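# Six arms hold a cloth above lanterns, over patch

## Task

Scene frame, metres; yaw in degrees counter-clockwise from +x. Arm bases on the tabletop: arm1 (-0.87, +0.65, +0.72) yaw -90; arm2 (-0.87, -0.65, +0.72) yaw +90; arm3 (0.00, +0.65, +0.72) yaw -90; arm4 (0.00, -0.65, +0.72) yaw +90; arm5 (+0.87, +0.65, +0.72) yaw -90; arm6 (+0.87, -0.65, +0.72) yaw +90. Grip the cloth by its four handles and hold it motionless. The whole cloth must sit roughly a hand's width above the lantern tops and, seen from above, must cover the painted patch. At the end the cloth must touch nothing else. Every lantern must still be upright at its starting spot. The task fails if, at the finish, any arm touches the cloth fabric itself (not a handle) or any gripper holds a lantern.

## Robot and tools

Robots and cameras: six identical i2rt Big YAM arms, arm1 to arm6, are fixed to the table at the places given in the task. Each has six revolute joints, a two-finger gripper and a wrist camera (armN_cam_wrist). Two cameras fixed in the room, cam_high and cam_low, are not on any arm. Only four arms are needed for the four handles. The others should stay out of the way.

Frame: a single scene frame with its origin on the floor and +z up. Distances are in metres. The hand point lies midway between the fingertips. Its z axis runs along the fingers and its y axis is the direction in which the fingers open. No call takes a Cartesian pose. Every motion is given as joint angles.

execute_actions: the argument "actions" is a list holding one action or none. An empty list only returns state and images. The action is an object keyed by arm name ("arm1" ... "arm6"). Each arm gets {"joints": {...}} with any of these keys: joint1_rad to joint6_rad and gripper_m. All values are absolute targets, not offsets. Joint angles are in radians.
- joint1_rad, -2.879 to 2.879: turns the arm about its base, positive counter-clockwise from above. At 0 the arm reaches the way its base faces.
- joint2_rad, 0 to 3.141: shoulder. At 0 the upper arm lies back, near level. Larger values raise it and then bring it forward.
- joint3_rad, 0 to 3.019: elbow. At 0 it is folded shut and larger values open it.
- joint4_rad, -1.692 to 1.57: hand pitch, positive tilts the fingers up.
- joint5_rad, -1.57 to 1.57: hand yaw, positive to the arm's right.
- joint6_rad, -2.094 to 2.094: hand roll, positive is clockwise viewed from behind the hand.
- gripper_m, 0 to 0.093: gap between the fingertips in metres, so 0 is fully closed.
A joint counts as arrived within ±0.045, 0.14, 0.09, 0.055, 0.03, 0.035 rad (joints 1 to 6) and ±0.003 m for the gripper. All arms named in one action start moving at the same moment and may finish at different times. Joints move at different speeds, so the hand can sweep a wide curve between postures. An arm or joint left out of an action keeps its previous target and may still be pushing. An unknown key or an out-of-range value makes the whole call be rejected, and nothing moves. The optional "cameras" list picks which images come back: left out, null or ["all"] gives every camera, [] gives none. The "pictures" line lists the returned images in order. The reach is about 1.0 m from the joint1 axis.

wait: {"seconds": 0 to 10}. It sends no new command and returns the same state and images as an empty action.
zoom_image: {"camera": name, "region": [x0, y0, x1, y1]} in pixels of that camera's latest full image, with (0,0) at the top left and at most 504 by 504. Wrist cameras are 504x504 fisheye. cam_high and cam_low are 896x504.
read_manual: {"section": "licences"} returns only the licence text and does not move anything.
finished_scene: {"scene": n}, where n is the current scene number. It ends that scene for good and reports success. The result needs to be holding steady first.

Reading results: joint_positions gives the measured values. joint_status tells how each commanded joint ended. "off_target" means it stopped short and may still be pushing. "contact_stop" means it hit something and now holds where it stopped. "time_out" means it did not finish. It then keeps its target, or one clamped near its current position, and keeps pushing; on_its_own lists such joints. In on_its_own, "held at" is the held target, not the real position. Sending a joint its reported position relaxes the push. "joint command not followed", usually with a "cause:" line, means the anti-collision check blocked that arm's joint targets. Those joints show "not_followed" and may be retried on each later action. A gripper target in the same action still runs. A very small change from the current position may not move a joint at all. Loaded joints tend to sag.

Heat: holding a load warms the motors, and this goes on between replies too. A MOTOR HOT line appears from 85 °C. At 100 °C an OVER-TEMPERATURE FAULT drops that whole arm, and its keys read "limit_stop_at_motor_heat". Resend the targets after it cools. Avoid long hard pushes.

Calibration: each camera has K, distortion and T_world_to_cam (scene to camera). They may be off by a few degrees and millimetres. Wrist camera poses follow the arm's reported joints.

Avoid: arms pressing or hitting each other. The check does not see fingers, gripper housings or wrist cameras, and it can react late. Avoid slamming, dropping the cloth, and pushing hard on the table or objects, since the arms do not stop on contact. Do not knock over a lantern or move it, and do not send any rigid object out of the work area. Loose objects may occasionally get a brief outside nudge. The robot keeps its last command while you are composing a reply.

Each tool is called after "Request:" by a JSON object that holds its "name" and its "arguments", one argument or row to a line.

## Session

Request:
{"name": "execute_actions", "arguments": {
  "actions": []
}}

Scene clock: 0.00 s.
arm1.joint_positions: joint1_rad=+0.013 joint2_rad=+0.424 joint3_rad=+1.451 joint4_rad=-1.544 joint5_rad=-0.008 joint6_rad=+0.013 gripper_m=+0.095
arm1.joint_status: not commanded
arm1.hand: x=-0.8623 y=+0.5287 z=+1.3165 quat_wxyz=(-0.353, -0.614, -0.611, +0.353) (m; scene frame)
arm2.joint_positions: joint1_rad=-0.010 joint2_rad=+0.451 joint3_rad=+1.449 joint4_rad=-1.544 joint5_rad=-0.010 joint6_rad=-0.015 gripper_m=+0.095
arm2.joint_status: not commanded
arm2.hand: x=-0.8707 y=-0.5228 z=+1.2769 quat_wxyz=(-0.348, +0.620, -0.612, -0.346) (m; scene frame)
arm3.joint_positions: joint1_rad=+0.017 joint2_rad=+0.424 joint3_rad=+1.448 joint4_rad=-1.522 joint5_rad=+0.005 joint6_rad=+0.007 gripper_m=+0.095
arm3.joint_status: not commanded
arm3.hand: x=-0.0001 y=+0.5312 z=+1.3128 quat_wxyz=(-0.360, -0.611, -0.604, +0.363) (m; scene frame)
arm4.joint_positions: joint1_rad=-0.001 joint2_rad=+0.422 joint3_rad=+1.478 joint4_rad=-1.532 joint5_rad=+0.009 joint6_rad=+0.003 gripper_m=+0.094
arm4.joint_status: not commanded
arm4.hand: x=+0.0027 y=-0.5388 z=+1.3286 quat_wxyz=(-0.371, +0.599, -0.609, -0.364) (m; scene frame)
arm5.joint_positions: joint1_rad=-0.011 joint2_rad=+0.447 joint3_rad=+1.465 joint4_rad=-1.548 joint5_rad=-0.015 joint6_rad=+0.005 gripper_m=+0.095
arm5.joint_status: not commanded
arm5.hand: x=+0.8604 y=+0.5211 z=+1.2772 quat_wxyz=(-0.346, -0.633, -0.598, +0.350) (m; scene frame)
arm6.joint_positions: joint1_rad=-0.014 joint2_rad=+0.440 joint3_rad=+1.454 joint4_rad=-1.553 joint5_rad=-0.013 joint6_rad=-0.002 gripper_m=+0.094
arm6.joint_status: not commanded
arm6.hand: x=+0.8707 y=-0.5295 z=+1.3648 quat_wxyz=(-0.350, +0.611, -0.619, -0.349) (m; scene frame)
pictures: arm1_cam_wrist, arm2_cam_wrist, arm3_cam_wrist, arm4_cam_wrist, arm5_cam_wrist, arm6_cam_wrist, cam_high, cam_low
Images, in order (width x height): arm1_cam_wrist 504x504, arm2_cam_wrist 504x504, arm3_cam_wrist 504x504, arm4_cam_wrist 504x504, arm5_cam_wrist 504x504, arm6_cam_wrist 504x504, cam_high 896x504, cam_low 896x504.

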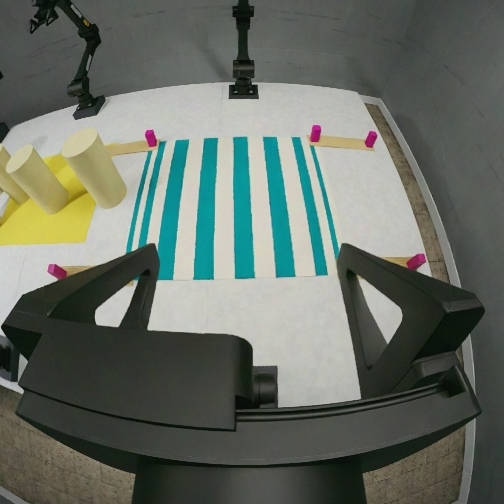

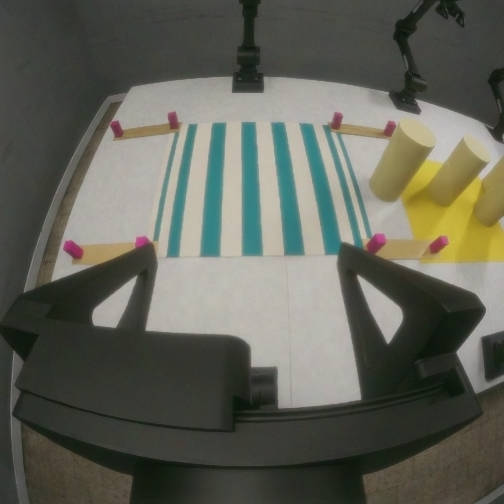

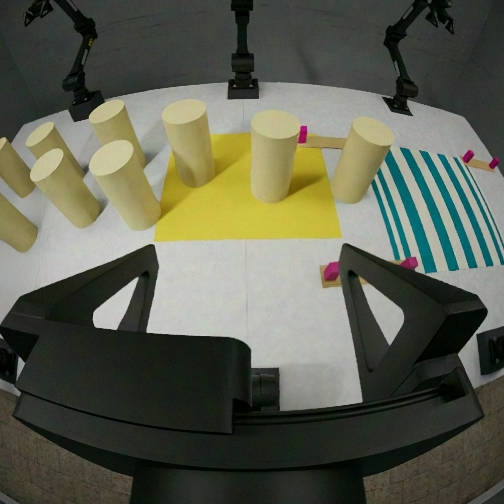

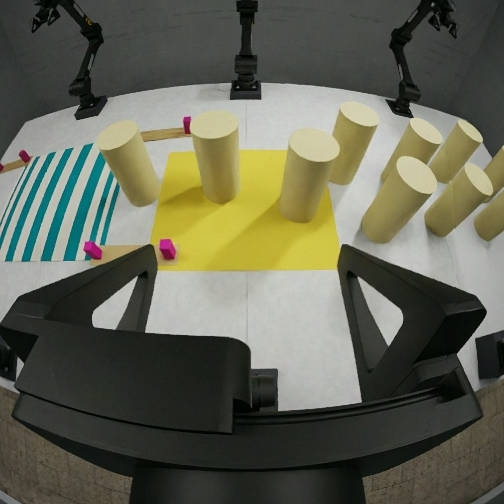

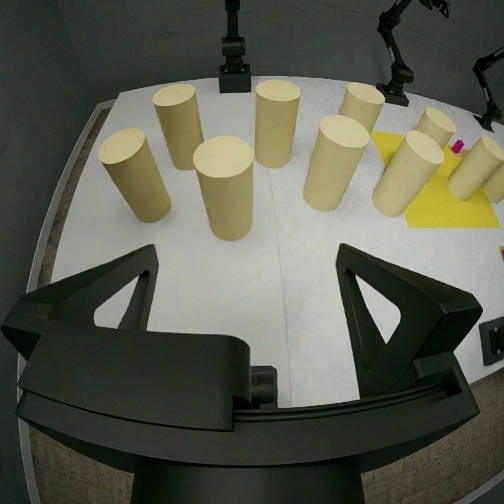

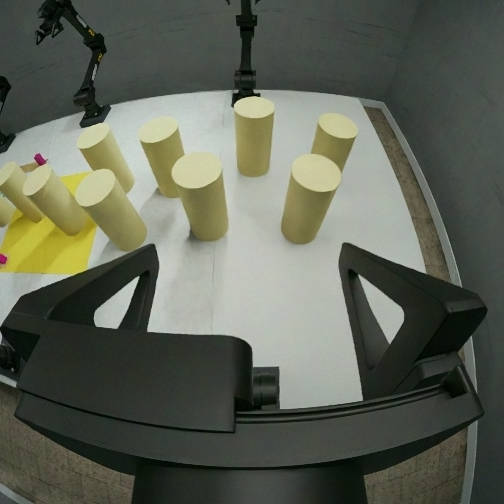

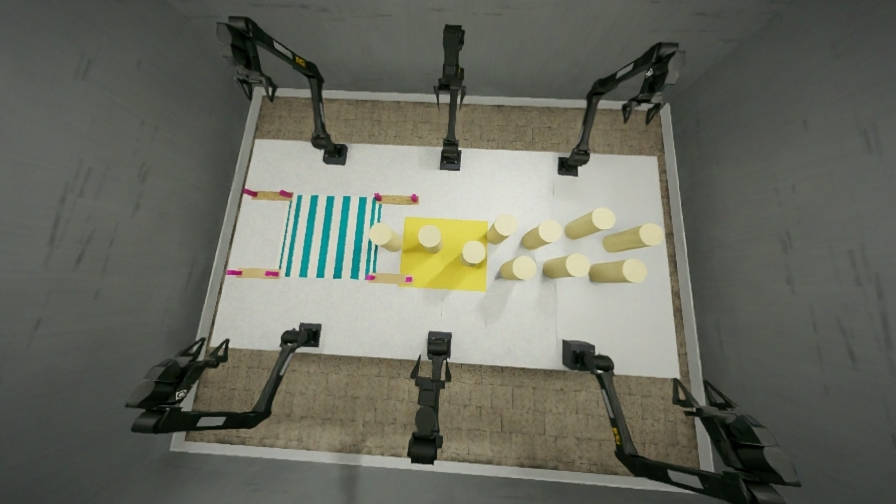

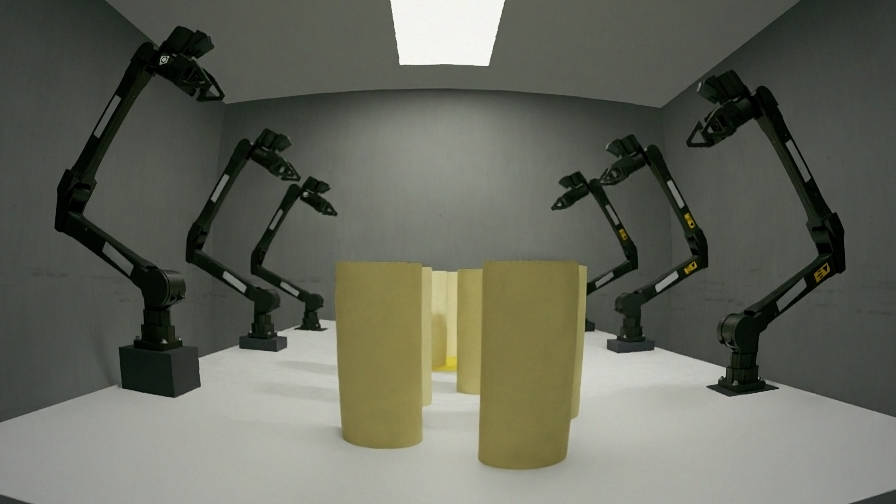

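Request:
{"name": "zoom_image", "arguments": {
  "camera": "cam_high",
  "region": [220, 170, 380, 300]
}}

Request:
{"name": "zoom_image", "arguments": {
  "camera": "cam_high",
  "region": [350, 180, 530, 310]
}}

Region (220, 170, 380, 300) of cam_high's 896x504 image, scaled by 3.150, with more detail than that image has; it fills the top 410 rows of this view, and the rest is white.

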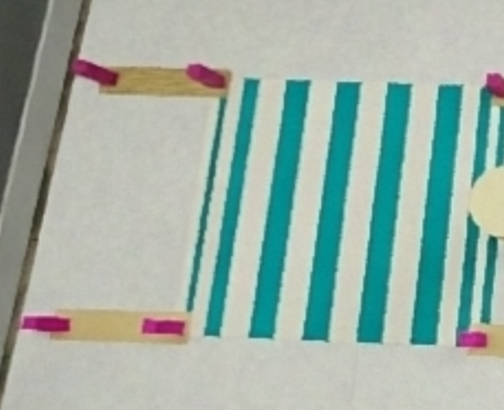

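Region (350, 180, 530, 310) of cam_high's 896x504 image, scaled by 2.800, with more detail than that image has.

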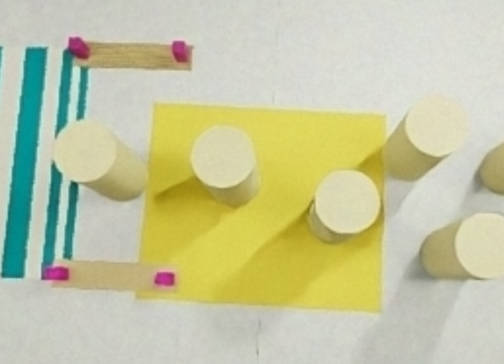

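Request:
{"name": "execute_actions", "arguments": {
  "actions": [
    {"arm1":{"joints":{"joint1_rad":-0.69,"joint6_rad":-0.7}},"arm2":{"joints":{"joint1_rad":0.62,"joint6_rad":0.625}},"arm3":{"joints":{"joint1_rad":-0.958,"joint6_rad":-0.98}},"arm4":{"joints":{"joint1_rad":0.9,"joint6_rad":0.895}}}
  ],
  "cameras": []
}}

Request:
{"name": "execute_actions", "arguments": {
  "actions": [
    {"arm1":{"joints":{"joint2_rad":1.58,"joint3_rad":1.243,"joint4_rad":-1.234}},"arm2":{"joints":{"joint2_rad":1.614,"joint3_rad":1.39,"joint4_rad":-1.339}},"arm3":{"joints":{"joint2_rad":1.952,"joint3_rad":1.79,"joint4_rad":-1.394}},"arm4":{"joints":{"joint2_rad":2.06,"joint3_rad":1.955,"joint4_rad":-1.444}}}
  ],
  "cameras": ["arm1_cam_wrist","arm2_cam_wrist","arm3_cam_wrist","arm4_cam_wrist"]
}}

Scene clock: 26.50 s.
arm1.joint_positions: joint1_rad=-0.681 joint2_rad=+0.424 joint3_rad=+1.451 joint4_rad=-1.544 joint5_rad=-0.008 joint6_rad=-0.692 gripper_m=+0.095
arm1.joint_status: all done
arm1.hand: x=-0.9365 y=+0.5553 z=+1.3178 quat_wxyz=(-0.042, -0.609, -0.613, +0.502) (m; scene frame)
arm2.joint_positions: joint1_rad=+0.613 joint2_rad=+0.451 joint3_rad=+1.449 joint4_rad=-1.544 joint5_rad=-0.010 joint6_rad=+0.611 gripper_m=+0.095
arm2.joint_status: all done
arm2.hand: x=-0.9452 y=-0.5470 z=+1.2768 quat_wxyz=(-0.080, +0.620, -0.613, -0.484) (m; scene frame)
arm3.joint_positions: joint1_rad=-0.951 joint2_rad=+0.424 joint3_rad=+1.448 joint4_rad=-1.522 joint5_rad=+0.005 joint6_rad=-0.966 gripper_m=+0.095
arm3.joint_status: all done
arm3.hand: x=-0.0975 y=+0.5842 z=+1.3130 quat_wxyz=(+0.096, -0.610, -0.605, +0.503) (m; scene frame)
arm4.joint_positions: joint1_rad=+0.893 joint2_rad=+0.422 joint3_rad=+1.478 joint4_rad=-1.532 joint5_rad=+0.009 joint6_rad=+0.882 gripper_m=+0.094
arm4.joint_status: all done
arm4.hand: x=-0.0846 y=-0.5780 z=+1.3286 quat_wxyz=(+0.048, +0.604, -0.604, -0.518) (m; scene frame)
arm5.joint_positions: joint1_rad=-0.011 joint2_rad=+0.447 joint3_rad=+1.465 joint4_rad=-1.548 joint5_rad=-0.015 joint6_rad=+0.005 gripper_m=+0.095
arm5.joint_status: not commanded
arm5.hand: x=+0.8604 y=+0.5211 z=+1.2772 quat_wxyz=(-0.346, -0.633, -0.598, +0.350) (m; scene frame)
arm6.joint_positions: joint1_rad=-0.014 joint2_rad=+0.440 joint3_rad=+1.454 joint4_rad=-1.553 joint5_rad=-0.013 joint6_rad=-0.002 gripper_m=+0.094
arm6.joint_status: not commanded
arm6.hand: x=+0.8707 y=-0.5295 z=+1.3648 quat_wxyz=(-0.350, +0.611, -0.619, -0.349) (m; scene frame)
pictures: none
No camera images: the call's "cameras" was empty. Leave "cameras" out to get every camera's image.

Scene clock: 28.77 s.
arm1.joint_positions: joint1_rad=-0.681 joint2_rad=+1.583 joint3_rad=+1.241 joint4_rad=-1.242 joint5_rad=-0.008 joint6_rad=-0.692 gripper_m=+0.095
arm1.joint_status: all done
arm1.hand: x=-1.1574 y=+0.3027 z=+0.8989 quat_wxyz=(+0.005, -0.709, -0.705, -0.006) (m; scene frame)
arm2.joint_positions: joint1_rad=+0.613 joint2_rad=+1.610 joint3_rad=+1.385 joint4_rad=-1.345 joint5_rad=-0.010 joint6_rad=+0.612 gripper_m=+0.095
arm2.joint_status: all done
arm2.hand: x=-1.1470 y=-0.2616 z=+0.9021 quat_wxyz=(+0.004, +0.709, -0.705, -0.001) (m; scene frame)
arm3.joint_positions: joint1_rad=-0.951 joint2_rad=+1.957 joint3_rad=+1.777 joint4_rad=-1.395 joint5_rad=+0.005 joint6_rad=-0.967 gripper_m=+0.095
arm3.joint_status: all done
arm3.hand: x=-0.4974 y=+0.3115 z=+0.8992 quat_wxyz=(+0.003, -0.708, -0.706, -0.001) (m; scene frame)
arm4.joint_positions: joint1_rad=+0.893 joint2_rad=+2.054 joint3_rad=+1.932 joint4_rad=-1.438 joint5_rad=+0.009 joint6_rad=+0.883 gripper_m=+0.094
arm4.joint_status: all done
arm4.hand: x=-0.4947 y=-0.2441 z=+0.9032 quat_wxyz=(-0.004, +0.708, -0.706, -0.006) (m; scene frame)
arm5.joint_positions: joint1_rad=-0.011 joint2_rad=+0.447 joint3_rad=+1.465 joint4_rad=-1.548 joint5_rad=-0.015 joint6_rad=+0.005 gripper_m=+0.095
arm5.joint_status: not commanded
arm5.hand: x=+0.8604 y=+0.5211 z=+1.2772 quat_wxyz=(-0.346, -0.633, -0.598, +0.350) (m; scene frame)
arm6.joint_positions: joint1_rad=-0.014 joint2_rad=+0.440 joint3_rad=+1.454 joint4_rad=-1.553 joint5_rad=-0.013 joint6_rad=-0.002 gripper_m=+0.094
arm6.joint_status: not commanded
arm6.hand: x=+0.8707 y=-0.5295 z=+1.3648 quat_wxyz=(-0.350, +0.611, -0.619, -0.349) (m; scene frame)
pictures: arm1_cam_wrist, arm2_cam_wrist, arm3_cam_wrist, arm4_cam_wrist
camera_calibration (this result's frames):
arm1_cam_wrist: T_world_to_cam=[[-0.999914, 0.0121904, -0.00483491, -1.15388], [0.00684595, 0.799669, 0.600402, -0.769848], [0.0111854, 0.600317, -0.799684, 0.678907], [0, 0, 0, 1]] pos_world=[-1.1561, 0.22213, 0.99955]
arm2_cam_wrist: T_world_to_cam=[[0.999992, 0.000948705, 0.00375907, 1.14571], [-0.00150357, -0.798808, 0.601585, -0.751106], [0.0035735, -0.601586, -0.7988, 0.693016], [0, 0, 0, 1]] pos_world=[-1.14931, -0.184168, 1.00113]
arm3_cam_wrist: T_world_to_cam=[[-0.999782, 0.0159577, -0.0134596, -0.488627], [0.00485638, 0.804835, 0.593479, -0.771886], [0.0203033, 0.593284, -0.804737, 0.676005], [0, 0, 0, 1]] pos_world=[-0.498497, 0.227975, 0.995527]
arm4_cam_wrist: T_world_to_cam=[[0.999941, -0.000343254, -0.0108387, 0.505668], [0.0058645, -0.823612, 0.567123, -0.70486], [-0.00912154, -0.567153, -0.823562, 0.722254], [0, 0, 0, 1]] pos_world=[-0.494917, -0.170729, 1.00004]
Images, in order (width x height): arm1_cam_wrist 504x504, arm2_cam_wrist 504x504, arm3_cam_wrist 504x504, arm4_cam_wrist 504x504.

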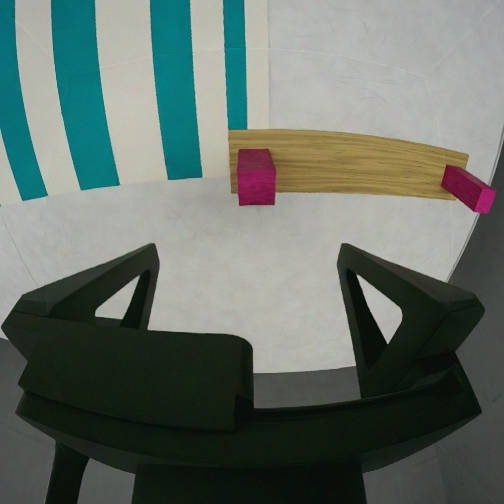

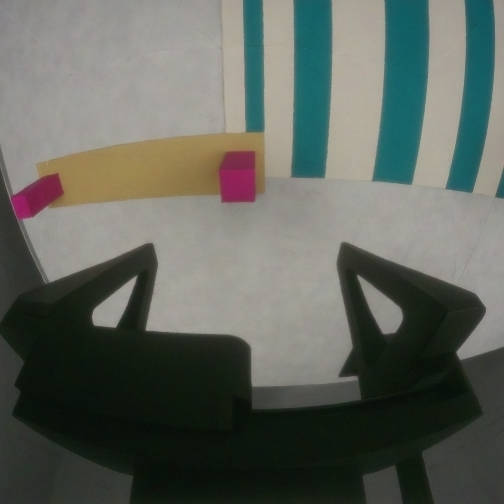

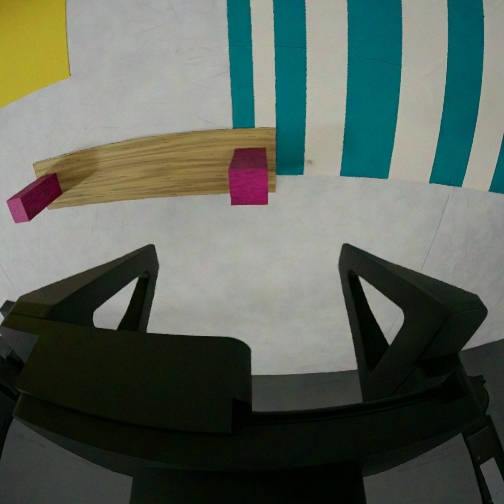

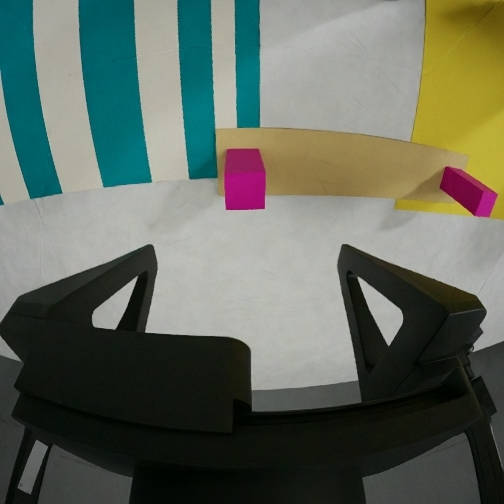

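Request:
{"name": "execute_actions", "arguments": {
  "actions": [
    {"arm1":{"joints":{"joint1_rad":-0.705,"joint2_rad":1.755,"joint3_rad":1.092,"joint4_rad":-0.895}},"arm2":{"joints":{"joint1_rad":0.64,"joint2_rad":1.75,"joint3_rad":1.194,"joint4_rad":-1.005}},"arm3":{"joints":{"joint2_rad":2.045,"joint3_rad":1.6,"joint4_rad":-1.095}},"arm4":{"joints":{"joint2_rad":2.165,"joint3_rad":1.77,"joint4_rad":-1.162}}}
  ],
  "cameras": ["arm1_cam_wrist","arm2_cam_wrist","arm3_cam_wrist","arm4_cam_wrist"]
}}

Scene clock: 38.40 s.
arm1.joint_positions: joint1_rad=-0.696 joint2_rad=+1.768 joint3_rad=+1.081 joint4_rad=-0.906 joint5_rad=-0.008 joint6_rad=-0.692 gripper_m=+0.095
arm1.joint_status: all done
arm1.hand: x=-1.1652 y=+0.3073 z=+0.7652 quat_wxyz=(+0.005, -0.715, -0.700, -0.010) (m; scene frame)
arm2.joint_positions: joint1_rad=+0.634 joint2_rad=+1.764 joint3_rad=+1.183 joint4_rad=-1.018 joint5_rad=-0.010 joint6_rad=+0.612 gripper_m=+0.095
arm2.joint_status: all done
arm2.hand: x=-1.1527 y=-0.2703 z=+0.7602 quat_wxyz=(+0.006, +0.716, -0.698, +0.013) (m; scene frame)
arm3.joint_positions: joint1_rad=-0.951 joint2_rad=+2.064 joint3_rad=+1.596 joint4_rad=-1.109 joint5_rad=+0.005 joint6_rad=-0.967 gripper_m=+0.095
arm3.joint_status: all done
arm3.hand: x=-0.4961 y=+0.3125 z=+0.7711 quat_wxyz=(+0.003, -0.708, -0.706, -0.002) (m; scene frame)
arm4.joint_positions: joint1_rad=+0.893 joint2_rad=+2.168 joint3_rad=+1.759 joint4_rad=-1.170 joint5_rad=+0.009 joint6_rad=+0.883 gripper_m=+0.094
arm4.joint_status: all done
arm4.hand: x=-0.4944 y=-0.2445 z=+0.7691 quat_wxyz=(-0.004, +0.708, -0.706, +0.004) (m; scene frame)
arm5.joint_positions: joint1_rad=-0.011 joint2_rad=+0.447 joint3_rad=+1.465 joint4_rad=-1.548 joint5_rad=-0.015 joint6_rad=+0.005 gripper_m=+0.095
arm5.joint_status: not commanded
arm5.hand: x=+0.8604 y=+0.5211 z=+1.2772 quat_wxyz=(-0.346, -0.633, -0.598, +0.350) (m; scene frame)
arm6.joint_positions: joint1_rad=-0.014 joint2_rad=+0.440 joint3_rad=+1.454 joint4_rad=-1.553 joint5_rad=-0.013 joint6_rad=-0.002 gripper_m=+0.094
arm6.joint_status: not commanded
arm6.hand: x=+0.8707 y=-0.5295 z=+1.3648 quat_wxyz=(-0.350, +0.611, -0.619, -0.349) (m; scene frame)
pictures: arm1_cam_wrist, arm2_cam_wrist, arm3_cam_wrist, arm4_cam_wrist
camera_calibration (this result's frames):
arm1_cam_wrist: T_world_to_cam=[[-0.999576, 0.0272552, -0.0102496, -1.16243], [0.0154831, 0.795593, 0.605634, -0.685946], [0.0246612, 0.605218, -0.795678, 0.580452], [0, 0, 0, 1]] pos_world=[-1.16563, 0.226116, 0.86537]
arm2_cam_wrist: T_world_to_cam=[[0.999542, 0.0218103, 0.020959, 1.14395], [0.00409303, -0.784045, 0.620691, -0.676725], [0.0299702, -0.620321, -0.783775, 0.588435], [0, 0, 0, 1]] pos_world=[-1.15829, -0.190514, 0.857262]
arm3_cam_wrist: T_world_to_cam=[[-0.99975, 0.0159824, -0.0156397, -0.487451], [0.00354884, 0.80394, 0.5947, -0.697957], [0.0220781, 0.594496, -0.803795, 0.57204], [0, 0, 0, 1]] pos_world=[-0.497482, 0.228831, 0.867255]
arm4_cam_wrist: T_world_to_cam=[[0.999992, -0.000372422, 0.00395046, 0.492571], [-0.00258372, -0.816718, 0.577031, -0.639181], [0.00301151, -0.577037, -0.816713, 0.609898], [0, 0, 0, 1]] pos_world=[-0.496055, -0.169914, 0.864993]
Images, in order (width x height): arm1_cam_wrist 504x504, arm2_cam_wrist 504x504, arm3_cam_wrist 504x504, arm4_cam_wrist 504x504.

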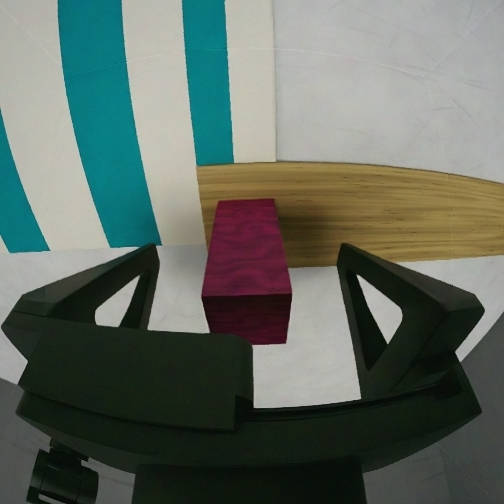

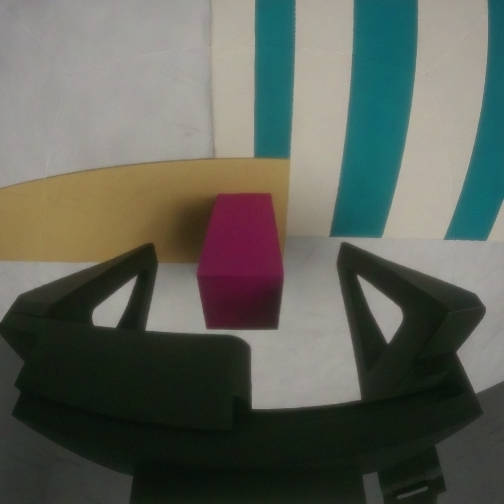

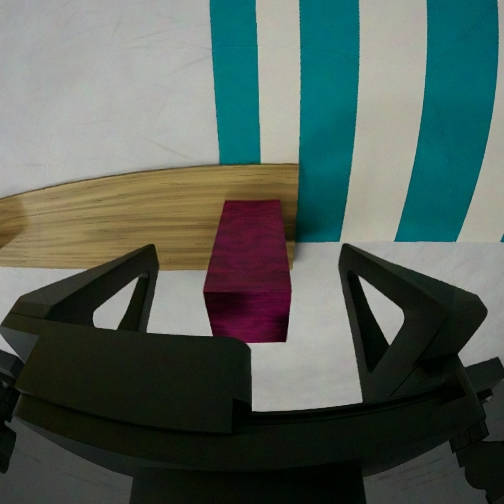

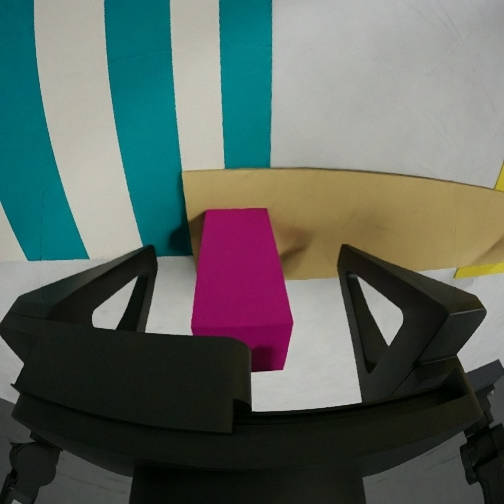

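Well placed. Close.

Request:
{"name": "execute_actions", "arguments": {
  "actions": [
    {"arm1":{"joints":{"gripper_m":0.0}},"arm2":{"joints":{"gripper_m":0.0}},"arm3":{"joints":{"gripper_m":0.0}},"arm4":{"joints":{"gripper_m":0.0}}}
  ],
  "cameras": ["arm1_cam_wrist","arm2_cam_wrist","arm3_cam_wrist","arm4_cam_wrist"]
}}

Scene clock: 40.63 s.
arm1.joint_positions: joint1_rad=-0.696 joint2_rad=+1.768 joint3_rad=+1.081 joint4_rad=-0.905 joint5_rad=-0.009 joint6_rad=-0.696 gripper_m=+0.030
arm1.joint_status: gripper_m off_target (ended at +0.030, target +0.000)
arm1.hand: x=-1.1651 y=+0.3070 z=+0.7652 quat_wxyz=(+0.004, -0.713, -0.701, -0.010) (m; scene frame)
arm2.joint_positions: joint1_rad=+0.634 joint2_rad=+1.764 joint3_rad=+1.183 joint4_rad=-1.017 joint5_rad=-0.010 joint6_rad=+0.616 gripper_m=+0.030
arm2.joint_status: gripper_m off_target (ended at +0.030, target +0.000)
arm2.hand: x=-1.1529 y=-0.2703 z=+0.7602 quat_wxyz=(+0.006, +0.715, -0.699, +0.013) (m; scene frame)
arm3.joint_positions: joint1_rad=-0.951 joint2_rad=+2.064 joint3_rad=+1.596 joint4_rad=-1.105 joint5_rad=+0.007 joint6_rad=-0.970 gripper_m=+0.029
arm3.joint_status: gripper_m off_target (ended at +0.029, target +0.000)
arm3.hand: x=-0.4972 y=+0.3125 z=+0.7711 quat_wxyz=(+0.004, -0.708, -0.707, -0.001) (m; scene frame)
arm4.joint_positions: joint1_rad=+0.893 joint2_rad=+2.168 joint3_rad=+1.759 joint4_rad=-1.165 joint5_rad=+0.007 joint6_rad=+0.886 gripper_m=+0.029
arm4.joint_status: gripper_m off_target (ended at +0.029, target +0.000)
arm4.hand: x=-0.4957 y=-0.2440 z=+0.7690 quat_wxyz=(-0.003, +0.708, -0.707, +0.001) (m; scene frame)
arm5.joint_positions: joint1_rad=-0.011 joint2_rad=+0.447 joint3_rad=+1.465 joint4_rad=-1.548 joint5_rad=-0.015 joint6_rad=+0.005 gripper_m=+0.095
arm5.joint_status: not commanded
arm5.hand: x=+0.8604 y=+0.5211 z=+1.2772 quat_wxyz=(-0.346, -0.633, -0.598, +0.350) (m; scene frame)
arm6.joint_positions: joint1_rad=-0.014 joint2_rad=+0.440 joint3_rad=+1.454 joint4_rad=-1.553 joint5_rad=-0.013 joint6_rad=-0.002 gripper_m=+0.094
arm6.joint_status: not commanded
arm6.hand: x=+0.8707 y=-0.5295 z=+1.3648 quat_wxyz=(-0.350, +0.611, -0.619, -0.349) (m; scene frame)
pictures: arm1_cam_wrist, arm2_cam_wrist, arm3_cam_wrist, arm4_cam_wrist
camera_calibration (this result's frames):
arm1_cam_wrist: T_world_to_cam=[[-0.999664, 0.0234447, -0.0110242, -1.16068], [0.0120178, 0.796615, 0.604367, -0.689076], [0.0229512, 0.604032, -0.79663, 0.579736], [0, 0, 0, 1]] pos_world=[-1.16532, 0.225962, 0.865494]
arm2_cam_wrist: T_world_to_cam=[[0.999614, 0.0183733, 0.0208448, 1.14339], [0.00147764, -0.784268, 0.62042, -0.679618], [0.0277471, -0.62015, -0.783992, 0.586067], [0, 0, 0, 1]] pos_world=[-1.15821, -0.190561, 0.857287]
arm3_cam_wrist: T_world_to_cam=[[-0.999842, 0.0133002, -0.0117561, -0.490664], [0.00370825, 0.804161, 0.5944, -0.697699], [0.0173594, 0.594262, -0.804084, 0.570021], [0, 0, 0, 1]] pos_world=[-0.497895, 0.228846, 0.867289]
arm4_cam_wrist: T_world_to_cam=[[0.999995, -0.00267997, -0.00164174, 0.497577], [-0.0012461, -0.817648, 0.575717, -0.637303], [-0.00288527, -0.575713, -0.817647, 0.608314], [0, 0, 0, 1]] pos_world=[-0.496613, -0.169542, 0.86511]
Images, in order (width x height): arm1_cam_wrist 504x504, arm2_cam_wrist 504x504, arm3_cam_wrist 504x504, arm4_cam_wrist 504x504.

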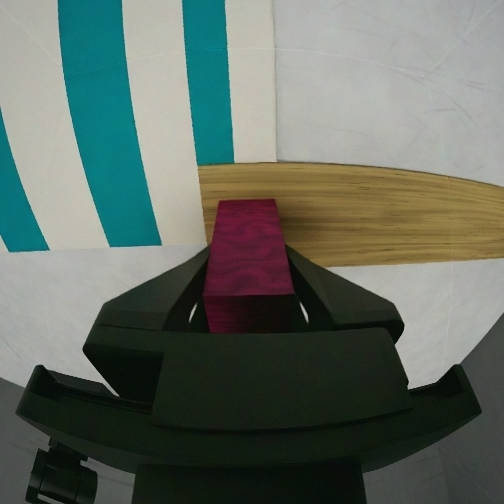

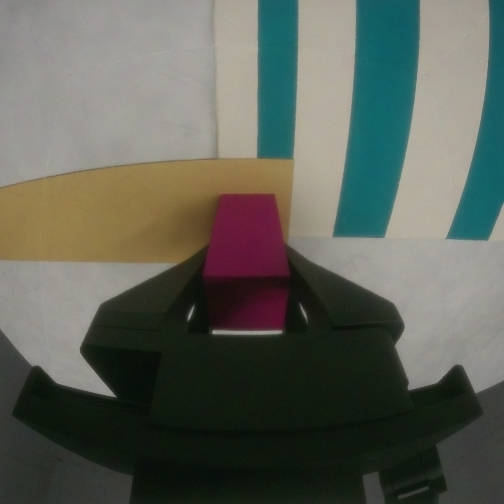

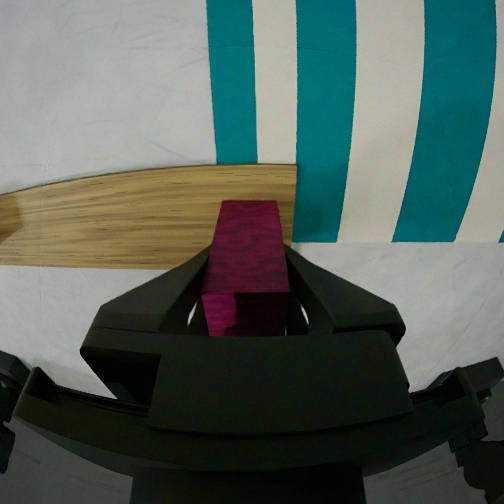

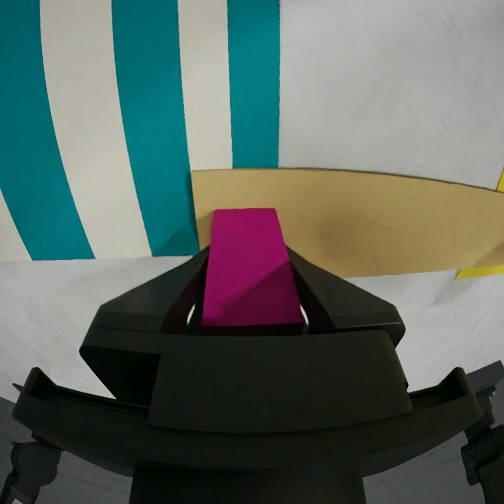

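Request:
{"name": "execute_actions", "arguments": {
  "actions": [
    {"arm1":{"joints":{"joint2_rad":1.435,"joint3_rad":1.34,"joint4_rad":-1.325}},"arm2":{"joints":{"joint2_rad":1.482,"joint3_rad":1.48,"joint4_rad":-1.41}},"arm3":{"joints":{"joint2_rad":1.828,"joint3_rad":1.865,"joint4_rad":-1.46}},"arm4":{"joints":{"joint2_rad":1.96,"joint3_rad":2.04,"joint4_rad":-1.505}}}
  ],
  "cameras": ["cam_high"]
}}

Scene clock: 57.03 s.
arm1.joint_positions: joint1_rad=-0.696 joint2_rad=+1.443 joint3_rad=+1.320 joint4_rad=-1.319 joint5_rad=-0.016 joint6_rad=-0.696 gripper_m=+0.030
arm1.joint_status: all done
arm1.hand: x=-1.1607 y=+0.3047 z=+0.9885 quat_wxyz=(-0.005, -0.711, -0.700, +0.065) (m; scene frame)
arm2.joint_positions: joint1_rad=+0.634 joint2_rad=+1.484 joint3_rad=+1.460 joint4_rad=-1.401 joint5_rad=+0.000 joint6_rad=+0.616 gripper_m=+0.030
arm2.joint_status: all done
arm2.hand: x=-1.1522 y=-0.2690 z=+0.9882 quat_wxyz=(-0.012, +0.713, -0.697, -0.072) (m; scene frame)
arm3.joint_positions: joint1_rad=-0.951 joint2_rad=+1.838 joint3_rad=+1.843 joint4_rad=-1.440 joint5_rad=+0.007 joint6_rad=-0.970 gripper_m=+0.029
arm3.joint_status: all done
arm3.hand: x=-0.4978 y=+0.3117 z=+0.9941 quat_wxyz=(+0.017, -0.706, -0.705, +0.068) (m; scene frame)
arm4.joint_positions: joint1_rad=+0.893 joint2_rad=+1.945 joint3_rad=+2.028 joint4_rad=-1.493 joint5_rad=+0.007 joint6_rad=+0.886 gripper_m=+0.029
arm4.joint_status: all done
arm4.hand: x=-0.4978 y=-0.2420 z=+1.0082 quat_wxyz=(+0.005, +0.705, -0.705, -0.080) (m; scene frame)
arm5.joint_positions: joint1_rad=-0.011 joint2_rad=+0.447 joint3_rad=+1.465 joint4_rad=-1.548 joint5_rad=-0.015 joint6_rad=+0.005 gripper_m=+0.095
arm5.joint_status: not commanded
arm5.hand: x=+0.8604 y=+0.5211 z=+1.2772 quat_wxyz=(-0.346, -0.633, -0.598, +0.350) (m; scene frame)
arm6.joint_positions: joint1_rad=-0.014 joint2_rad=+0.440 joint3_rad=+1.454 joint4_rad=-1.553 joint5_rad=-0.013 joint6_rad=-0.002 gripper_m=+0.094
arm6.joint_status: not commanded
arm6.hand: x=+0.8707 y=-0.5295 z=+1.3648 quat_wxyz=(-0.350, +0.611, -0.619, -0.349) (m; scene frame)
pictures: cam_high
Images, in order (width x height): cam_high 896x504.

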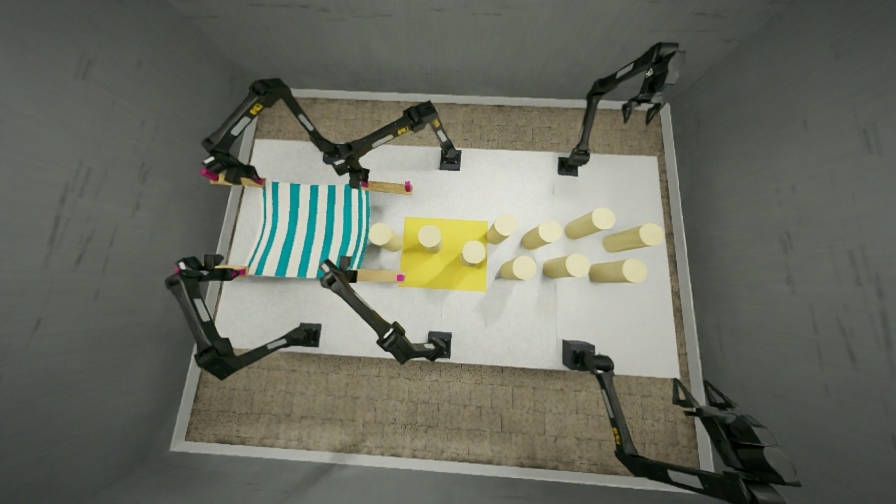

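Request:
{"name": "execute_actions", "arguments": {
  "actions": [
    {"arm1":{"joints":{"joint2_rad":1.235,"joint3_rad":1.64,"joint4_rad":-1.465}},"arm2":{"joints":{"joint2_rad":1.323,"joint3_rad":1.81,"joint4_rad":-1.545}},"arm3":{"joints":{"joint2_rad":1.64,"joint3_rad":2.11,"joint4_rad":-1.525}},"arm4":{"joints":{"joint2_rad":1.78,"joint3_rad":2.27,"joint4_rad":-1.55}}}
  ],
  "cameras": ["cam_high","cam_low"]
}}

Scene clock: 61.40 s.
arm1.joint_positions: joint1_rad=-0.696 joint2_rad=+1.247 joint3_rad=+1.620 joint4_rad=-1.460 joint5_rad=-0.016 joint6_rad=-0.696 gripper_m=+0.030
arm1.joint_status: all done
arm1.hand: x=-1.1475 y=+0.3147 z=+1.1971 quat_wxyz=(-0.019, -0.690, -0.683, +0.239) (m; scene frame)
arm2.joint_positions: joint1_rad=+0.634 joint2_rad=+1.326 joint3_rad=+1.783 joint4_rad=-1.538 joint5_rad=+0.003 joint6_rad=+0.616 gripper_m=+0.030
arm2.joint_status: all done
arm2.hand: x=-1.1400 y=-0.2849 z=+1.1927 quat_wxyz=(-0.040, +0.693, -0.678, -0.239) (m; scene frame)
arm3.joint_positions: joint1_rad=-0.951 joint2_rad=+1.657 joint3_rad=+2.083 joint4_rad=-1.508 joint5_rad=+0.007 joint6_rad=-0.971 gripper_m=+0.029
arm3.joint_status: all done
arm3.hand: x=-0.4829 y=+0.3217 z=+1.2005 quat_wxyz=(+0.049, -0.686, -0.685, +0.239) (m; scene frame)
arm4.joint_positions: joint1_rad=+0.893 joint2_rad=+1.768 joint3_rad=+2.251 joint4_rad=-1.541 joint5_rad=+0.007 joint6_rad=+0.888 gripper_m=+0.029
arm4.joint_status: all done
arm4.hand: x=-0.4807 y=-0.2558 z=+1.2129 quat_wxyz=(+0.023, +0.683, -0.685, -0.252) (m; scene frame)
arm5.joint_positions: joint1_rad=-0.011 joint2_rad=+0.447 joint3_rad=+1.465 joint4_rad=-1.548 joint5_rad=-0.015 joint6_rad=+0.005 gripper_m=+0.095
arm5.joint_status: not commanded
arm5.hand: x=+0.8604 y=+0.5211 z=+1.2772 quat_wxyz=(-0.346, -0.633, -0.598, +0.350) (m; scene frame)
arm6.joint_positions: joint1_rad=-0.014 joint2_rad=+0.440 joint3_rad=+1.454 joint4_rad=-1.553 joint5_rad=-0.013 joint6_rad=-0.002 gripper_m=+0.094
arm6.joint_status: not commanded
arm6.hand: x=+0.8707 y=-0.5295 z=+1.3648 quat_wxyz=(-0.350, +0.611, -0.619, -0.349) (m; scene frame)
pictures: cam_high, cam_low
Images, in order (width x height): cam_high 896x504, cam_low 896x504.

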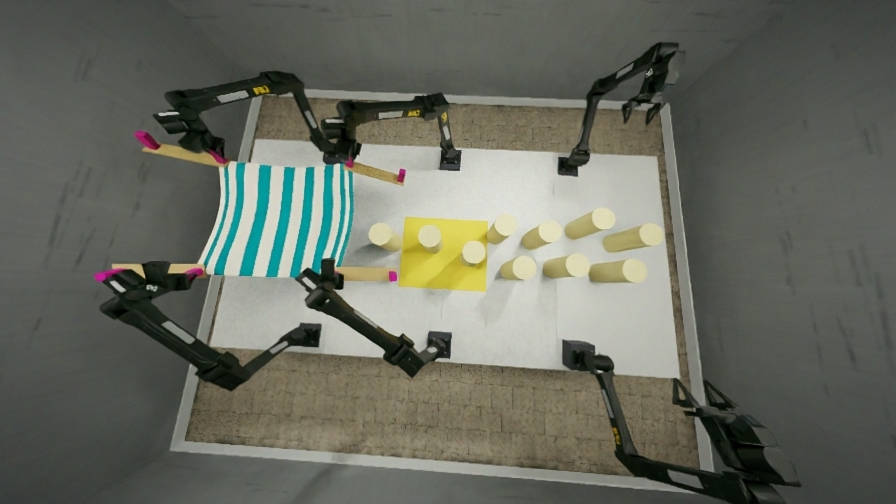

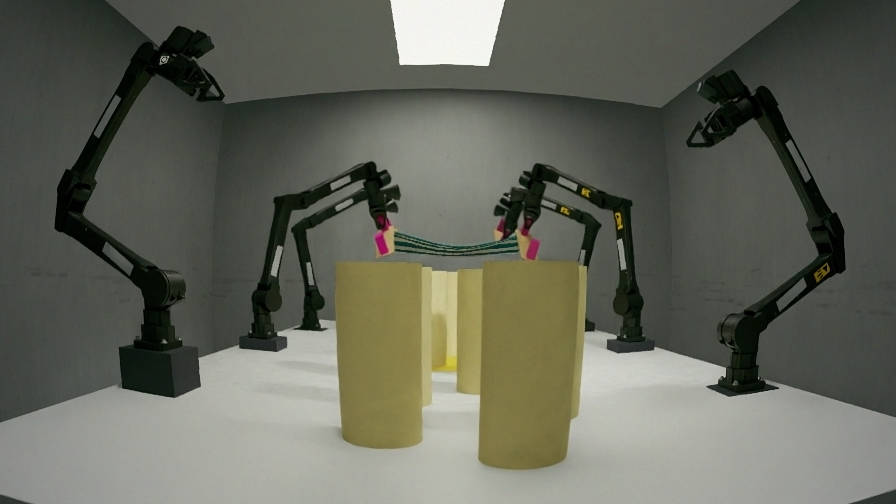

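Request:
{"name": "execute_actions", "arguments": {
  "actions": [
    {"arm1":{"joints":{"joint1_rad":-0.234,"joint2_rad":0.985,"joint3_rad":1.41,"joint4_rad":-1.461,"joint6_rad":-0.225}},"arm2":{"joints":{"joint1_rad":0.222,"joint2_rad":1.058,"joint3_rad":1.545,"joint4_rad":-1.524,"joint6_rad":0.22}},"arm3":{"joints":{"joint1_rad":-0.648,"joint2_rad":1.25,"joint3_rad":1.655,"joint4_rad":-1.489,"joint6_rad":-0.645}},"arm4":{"joints":{"joint1_rad":0.675,"joint2_rad":1.275,"joint3_rad":1.655,"joint4_rad":-1.467,"joint6_rad":0.665}}}
  ],
  "cameras": ["cam_high","cam_low"]
}}

Scene clock: 72.60 s.
arm1.joint_positions: joint1_rad=-0.234 joint2_rad=+0.986 joint3_rad=+1.409 joint4_rad=-1.460 joint5_rad=-0.021 joint6_rad=-0.229 gripper_m=+0.030
arm1.joint_status: all done
arm1.hand: x=-0.9463 y=+0.3132 z=+1.1909 quat_wxyz=(-0.138, -0.687, -0.679, +0.222) (m; scene frame)
arm2.joint_positions: joint1_rad=+0.218 joint2_rad=+1.054 joint3_rad=+1.547 joint4_rad=-1.535 joint5_rad=+0.002 joint6_rad=+0.226 gripper_m=+0.030
arm2.joint_status: all done
arm2.hand: x=-0.9475 y=-0.3047 z=+1.1886 quat_wxyz=(-0.140, +0.681, -0.684, -0.221) (m; scene frame)
arm3.joint_positions: joint1_rad=-0.642 joint2_rad=+1.261 joint3_rad=+1.657 joint4_rad=-1.489 joint5_rad=+0.007 joint6_rad=-0.664 gripper_m=+0.029
arm3.joint_status: all done
arm3.hand: x=-0.2686 y=+0.3074 z=+1.1981 quat_wxyz=(-0.025, -0.687, -0.687, +0.237) (m; scene frame)
arm4.joint_positions: joint1_rad=+0.671 joint2_rad=+1.283 joint3_rad=+1.648 joint4_rad=-1.463 joint5_rad=+0.008 joint6_rad=+0.683 gripper_m=+0.029
arm4.joint_status: all done
arm4.hand: x=-0.2753 y=-0.2959 z=+1.1918 quat_wxyz=(-0.029, +0.681, -0.694, -0.233) (m; scene frame)
arm5.joint_positions: joint1_rad=-0.011 joint2_rad=+0.447 joint3_rad=+1.465 joint4_rad=-1.548 joint5_rad=-0.015 joint6_rad=+0.005 gripper_m=+0.095
arm5.joint_status: not commanded
arm5.hand: x=+0.8604 y=+0.5211 z=+1.2772 quat_wxyz=(-0.346, -0.633, -0.598, +0.350) (m; scene frame)
arm6.joint_positions: joint1_rad=-0.014 joint2_rad=+0.440 joint3_rad=+1.454 joint4_rad=-1.553 joint5_rad=-0.013 joint6_rad=-0.002 gripper_m=+0.094
arm6.joint_status: not commanded
arm6.hand: x=+0.8707 y=-0.5295 z=+1.3648 quat_wxyz=(-0.350, +0.611, -0.619, -0.349) (m; scene frame)
pictures: cam_high, cam_low
Images, in order (width x height): cam_high 896x504, cam_low 896x504.

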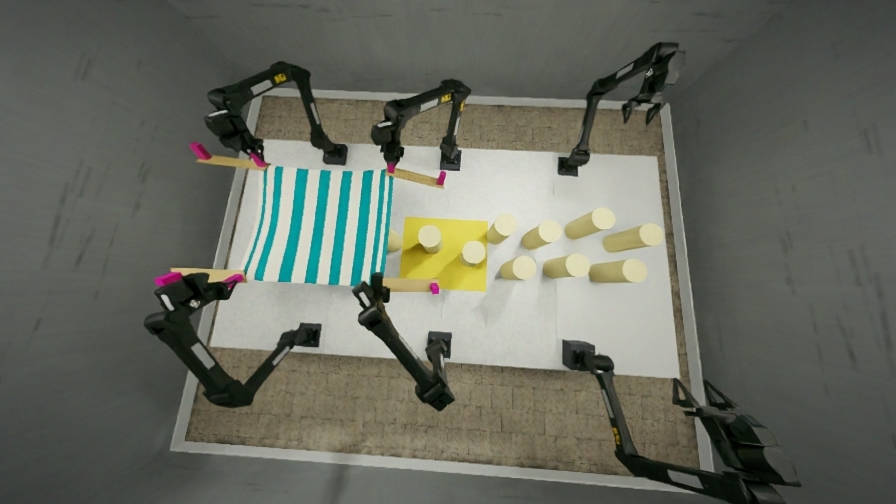

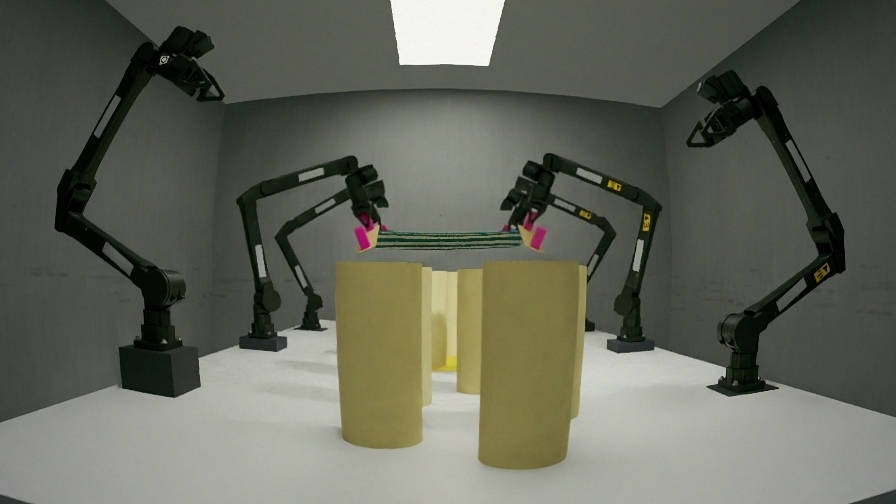

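Request:
{"name": "execute_actions", "arguments": {
  "actions": [
    {"arm1":{"joints":{"joint1_rad":0.293,"joint2_rad":1.07,"joint3_rad":1.52,"joint4_rad":-1.495,"joint6_rad":0.305}},"arm2":{"joints":{"joint1_rad":-0.322,"joint2_rad":1.035,"joint3_rad":1.53,"joint4_rad":-1.533,"joint6_rad":-0.325}},"arm3":{"joints":{"joint1_rad":-0.2,"joint2_rad":1.075,"joint3_rad":1.525,"joint4_rad":-1.529,"joint6_rad":-0.19}},"arm4":{"joints":{"joint1_rad":0.25,"joint2_rad":0.972,"joint3_rad":1.418,"joint4_rad":-1.483,"joint6_rad":0.24}}}
  ],
  "cameras": ["cam_high","cam_low"]
}}

Scene clock: 81.10 s.
arm1.joint_positions: joint1_rad=+0.293 joint2_rad=+1.089 joint3_rad=+1.459 joint4_rad=-1.489 joint5_rad=-0.019 joint6_rad=+0.301 gripper_m=+0.030
arm1.joint_status: all done
arm1.hand: x=-0.7612 y=+0.2906 z=+1.1738 quat_wxyz=(-0.193, -0.697, -0.684, +0.100) (m; scene frame)
arm2.joint_positions: joint1_rad=-0.320 joint2_rad=+1.054 joint3_rad=+1.530 joint4_rad=-1.535 joint5_rad=+0.000 joint6_rad=-0.319 gripper_m=+0.030
arm2.joint_status: all done
arm2.hand: x=-0.7600 y=-0.3145 z=+1.1808 quat_wxyz=(-0.226, +0.685, -0.683, -0.114) (m; scene frame)
arm3.joint_positions: joint1_rad=-0.204 joint2_rad=+1.081 joint3_rad=+1.525 joint4_rad=-1.511 joint5_rad=+0.011 joint6_rad=-0.212 gripper_m=+0.029
arm3.joint_status: all done
arm3.hand: x=-0.0827 y=+0.2931 z=+1.2022 quat_wxyz=(-0.129, -0.690, -0.679, +0.215) (m; scene frame)
arm4.joint_positions: joint1_rad=+0.259 joint2_rad=+0.970 joint3_rad=+1.416 joint4_rad=-1.469 joint5_rad=+0.001 joint6_rad=+0.261 gripper_m=+0.029
arm4.joint_status: all done
arm4.hand: x=-0.0836 y=-0.3236 z=+1.1971 quat_wxyz=(-0.137, +0.678, -0.684, -0.233) (m; scene frame)
arm5.joint_positions: joint1_rad=-0.011 joint2_rad=+0.447 joint3_rad=+1.465 joint4_rad=-1.548 joint5_rad=-0.015 joint6_rad=+0.005 gripper_m=+0.095
arm5.joint_status: not commanded
arm5.hand: x=+0.8604 y=+0.5211 z=+1.2772 quat_wxyz=(-0.346, -0.633, -0.598, +0.350) (m; scene frame)
arm6.joint_positions: joint1_rad=-0.014 joint2_rad=+0.440 joint3_rad=+1.454 joint4_rad=-1.553 joint5_rad=-0.013 joint6_rad=-0.002 gripper_m=+0.094
arm6.joint_status: not commanded
arm6.hand: x=+0.8707 y=-0.5295 z=+1.3648 quat_wxyz=(-0.350, +0.611, -0.619, -0.349) (m; scene frame)
pictures: cam_high, cam_low
Images, in order (width x height): cam_high 896x504, cam_low 896x504.

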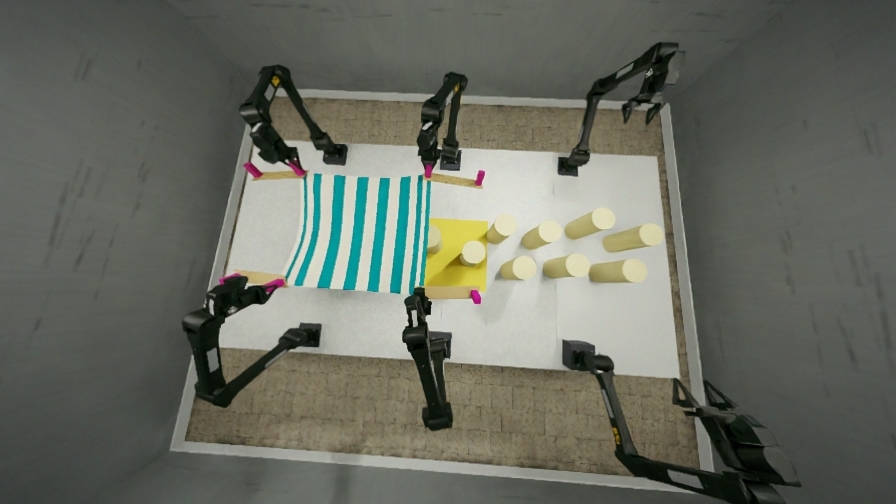

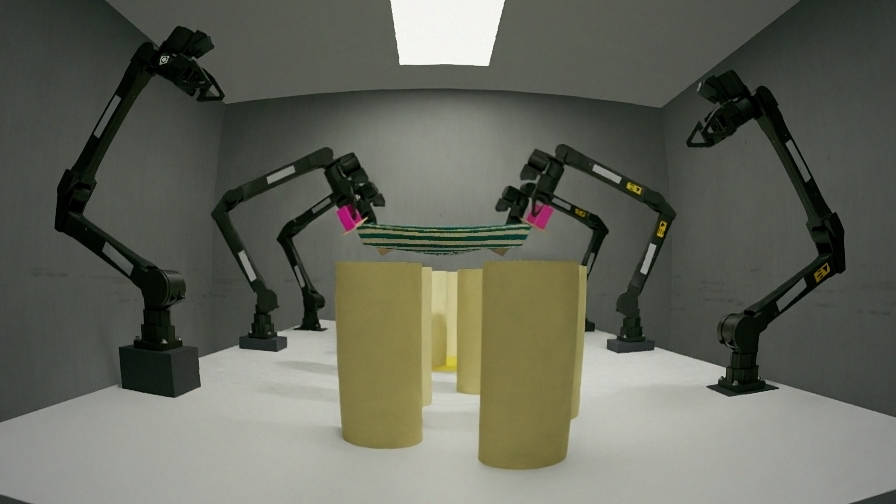

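Request:
{"name": "execute_actions", "arguments": {
  "actions": [
    {"arm1":{"joints":{"joint1_rad":0.672,"joint2_rad":1.375,"joint3_rad":1.815,"joint4_rad":-1.52,"joint6_rad":0.685}},"arm2":{"joints":{"joint1_rad":-0.76,"joint2_rad":1.268,"joint3_rad":1.785,"joint4_rad":-1.545,"joint6_rad":-0.765}},"arm3":{"joints":{"joint1_rad":0.312,"joint2_rad":1.142,"joint3_rad":1.615,"joint4_rad":-1.515,"joint6_rad":0.325}},"arm4":{"joints":{"joint1_rad":-0.342,"joint2_rad":0.907,"joint3_rad":1.362,"joint4_rad":-1.442,"joint6_rad":-0.355}}}
  ],
  "cameras": ["cam_high","cam_low"]
}}

Scene clock: 90.30 s.
arm1.joint_positions: joint1_rad=+0.679 joint2_rad=+1.399 joint3_rad=+1.757 joint4_rad=-1.512 joint5_rad=-0.013 joint6_rad=+0.680 gripper_m=+0.030
arm1.joint_status: all done
arm1.hand: x=-0.5673 y=+0.2672 z=+1.1806 quat_wxyz=(-0.198, -0.698, -0.688, +0.018) (m; scene frame)
arm2.joint_positions: joint1_rad=-0.767 joint2_rad=+1.293 joint3_rad=+1.723 joint4_rad=-1.541 joint5_rad=-0.005 joint6_rad=-0.757 gripper_m=+0.030
arm2.joint_status: all done
arm2.hand: x=-0.5669 y=-0.3325 z=+1.1795 quat_wxyz=(-0.228, +0.687, -0.690, -0.008) (m; scene frame)
arm3.joint_positions: joint1_rad=+0.306 joint2_rad=+1.158 joint3_rad=+1.543 joint4_rad=-1.511 joint5_rad=+0.012 joint6_rad=+0.305 gripper_m=+0.029
arm3.joint_status: all done
arm3.hand: x=+0.1090 y=+0.2735 z=+1.1817 quat_wxyz=(-0.191, -0.697, -0.682, +0.110) (m; scene frame)
arm4.joint_positions: joint1_rad=-0.332 joint2_rad=+0.933 joint3_rad=+1.355 joint4_rad=-1.451 joint5_rad=+0.000 joint6_rad=-0.335 gripper_m=+0.029
arm4.joint_status: all done
arm4.hand: x=+0.1084 y=-0.3421 z=+1.1820 quat_wxyz=(-0.241, +0.681, -0.682, -0.116) (m; scene frame)
arm5.joint_positions: joint1_rad=-0.011 joint2_rad=+0.447 joint3_rad=+1.465 joint4_rad=-1.548 joint5_rad=-0.015 joint6_rad=+0.005 gripper_m=+0.095
arm5.joint_status: not commanded
arm5.hand: x=+0.8604 y=+0.5211 z=+1.2772 quat_wxyz=(-0.346, -0.633, -0.598, +0.350) (m; scene frame)
arm6.joint_positions: joint1_rad=-0.014 joint2_rad=+0.440 joint3_rad=+1.454 joint4_rad=-1.553 joint5_rad=-0.013 joint6_rad=-0.002 gripper_m=+0.094
arm6.joint_status: not commanded
arm6.hand: x=+0.8707 y=-0.5295 z=+1.3648 quat_wxyz=(-0.350, +0.611, -0.619, -0.349) (m; scene frame)
pictures: cam_high, cam_low
Images, in order (width x height): cam_high 896x504, cam_low 896x504.

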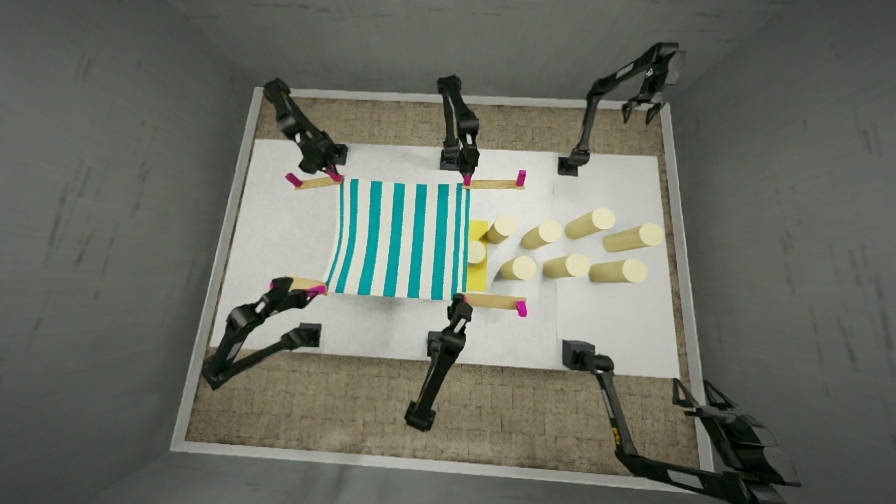

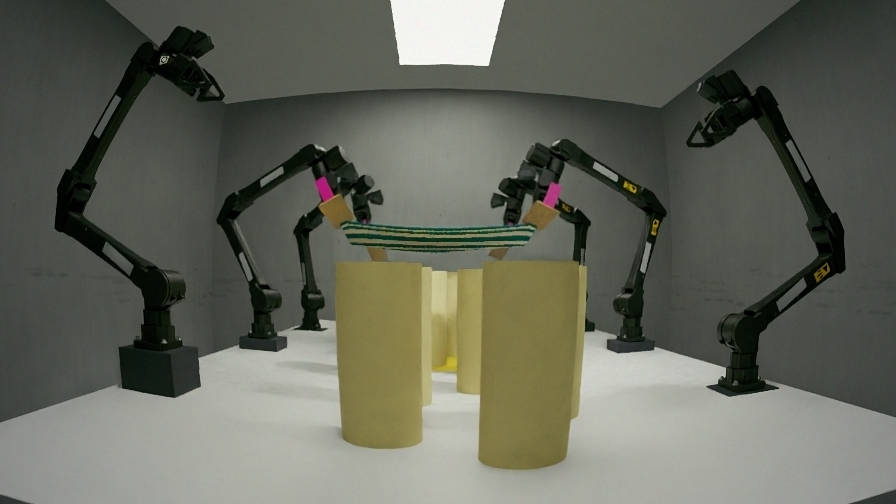

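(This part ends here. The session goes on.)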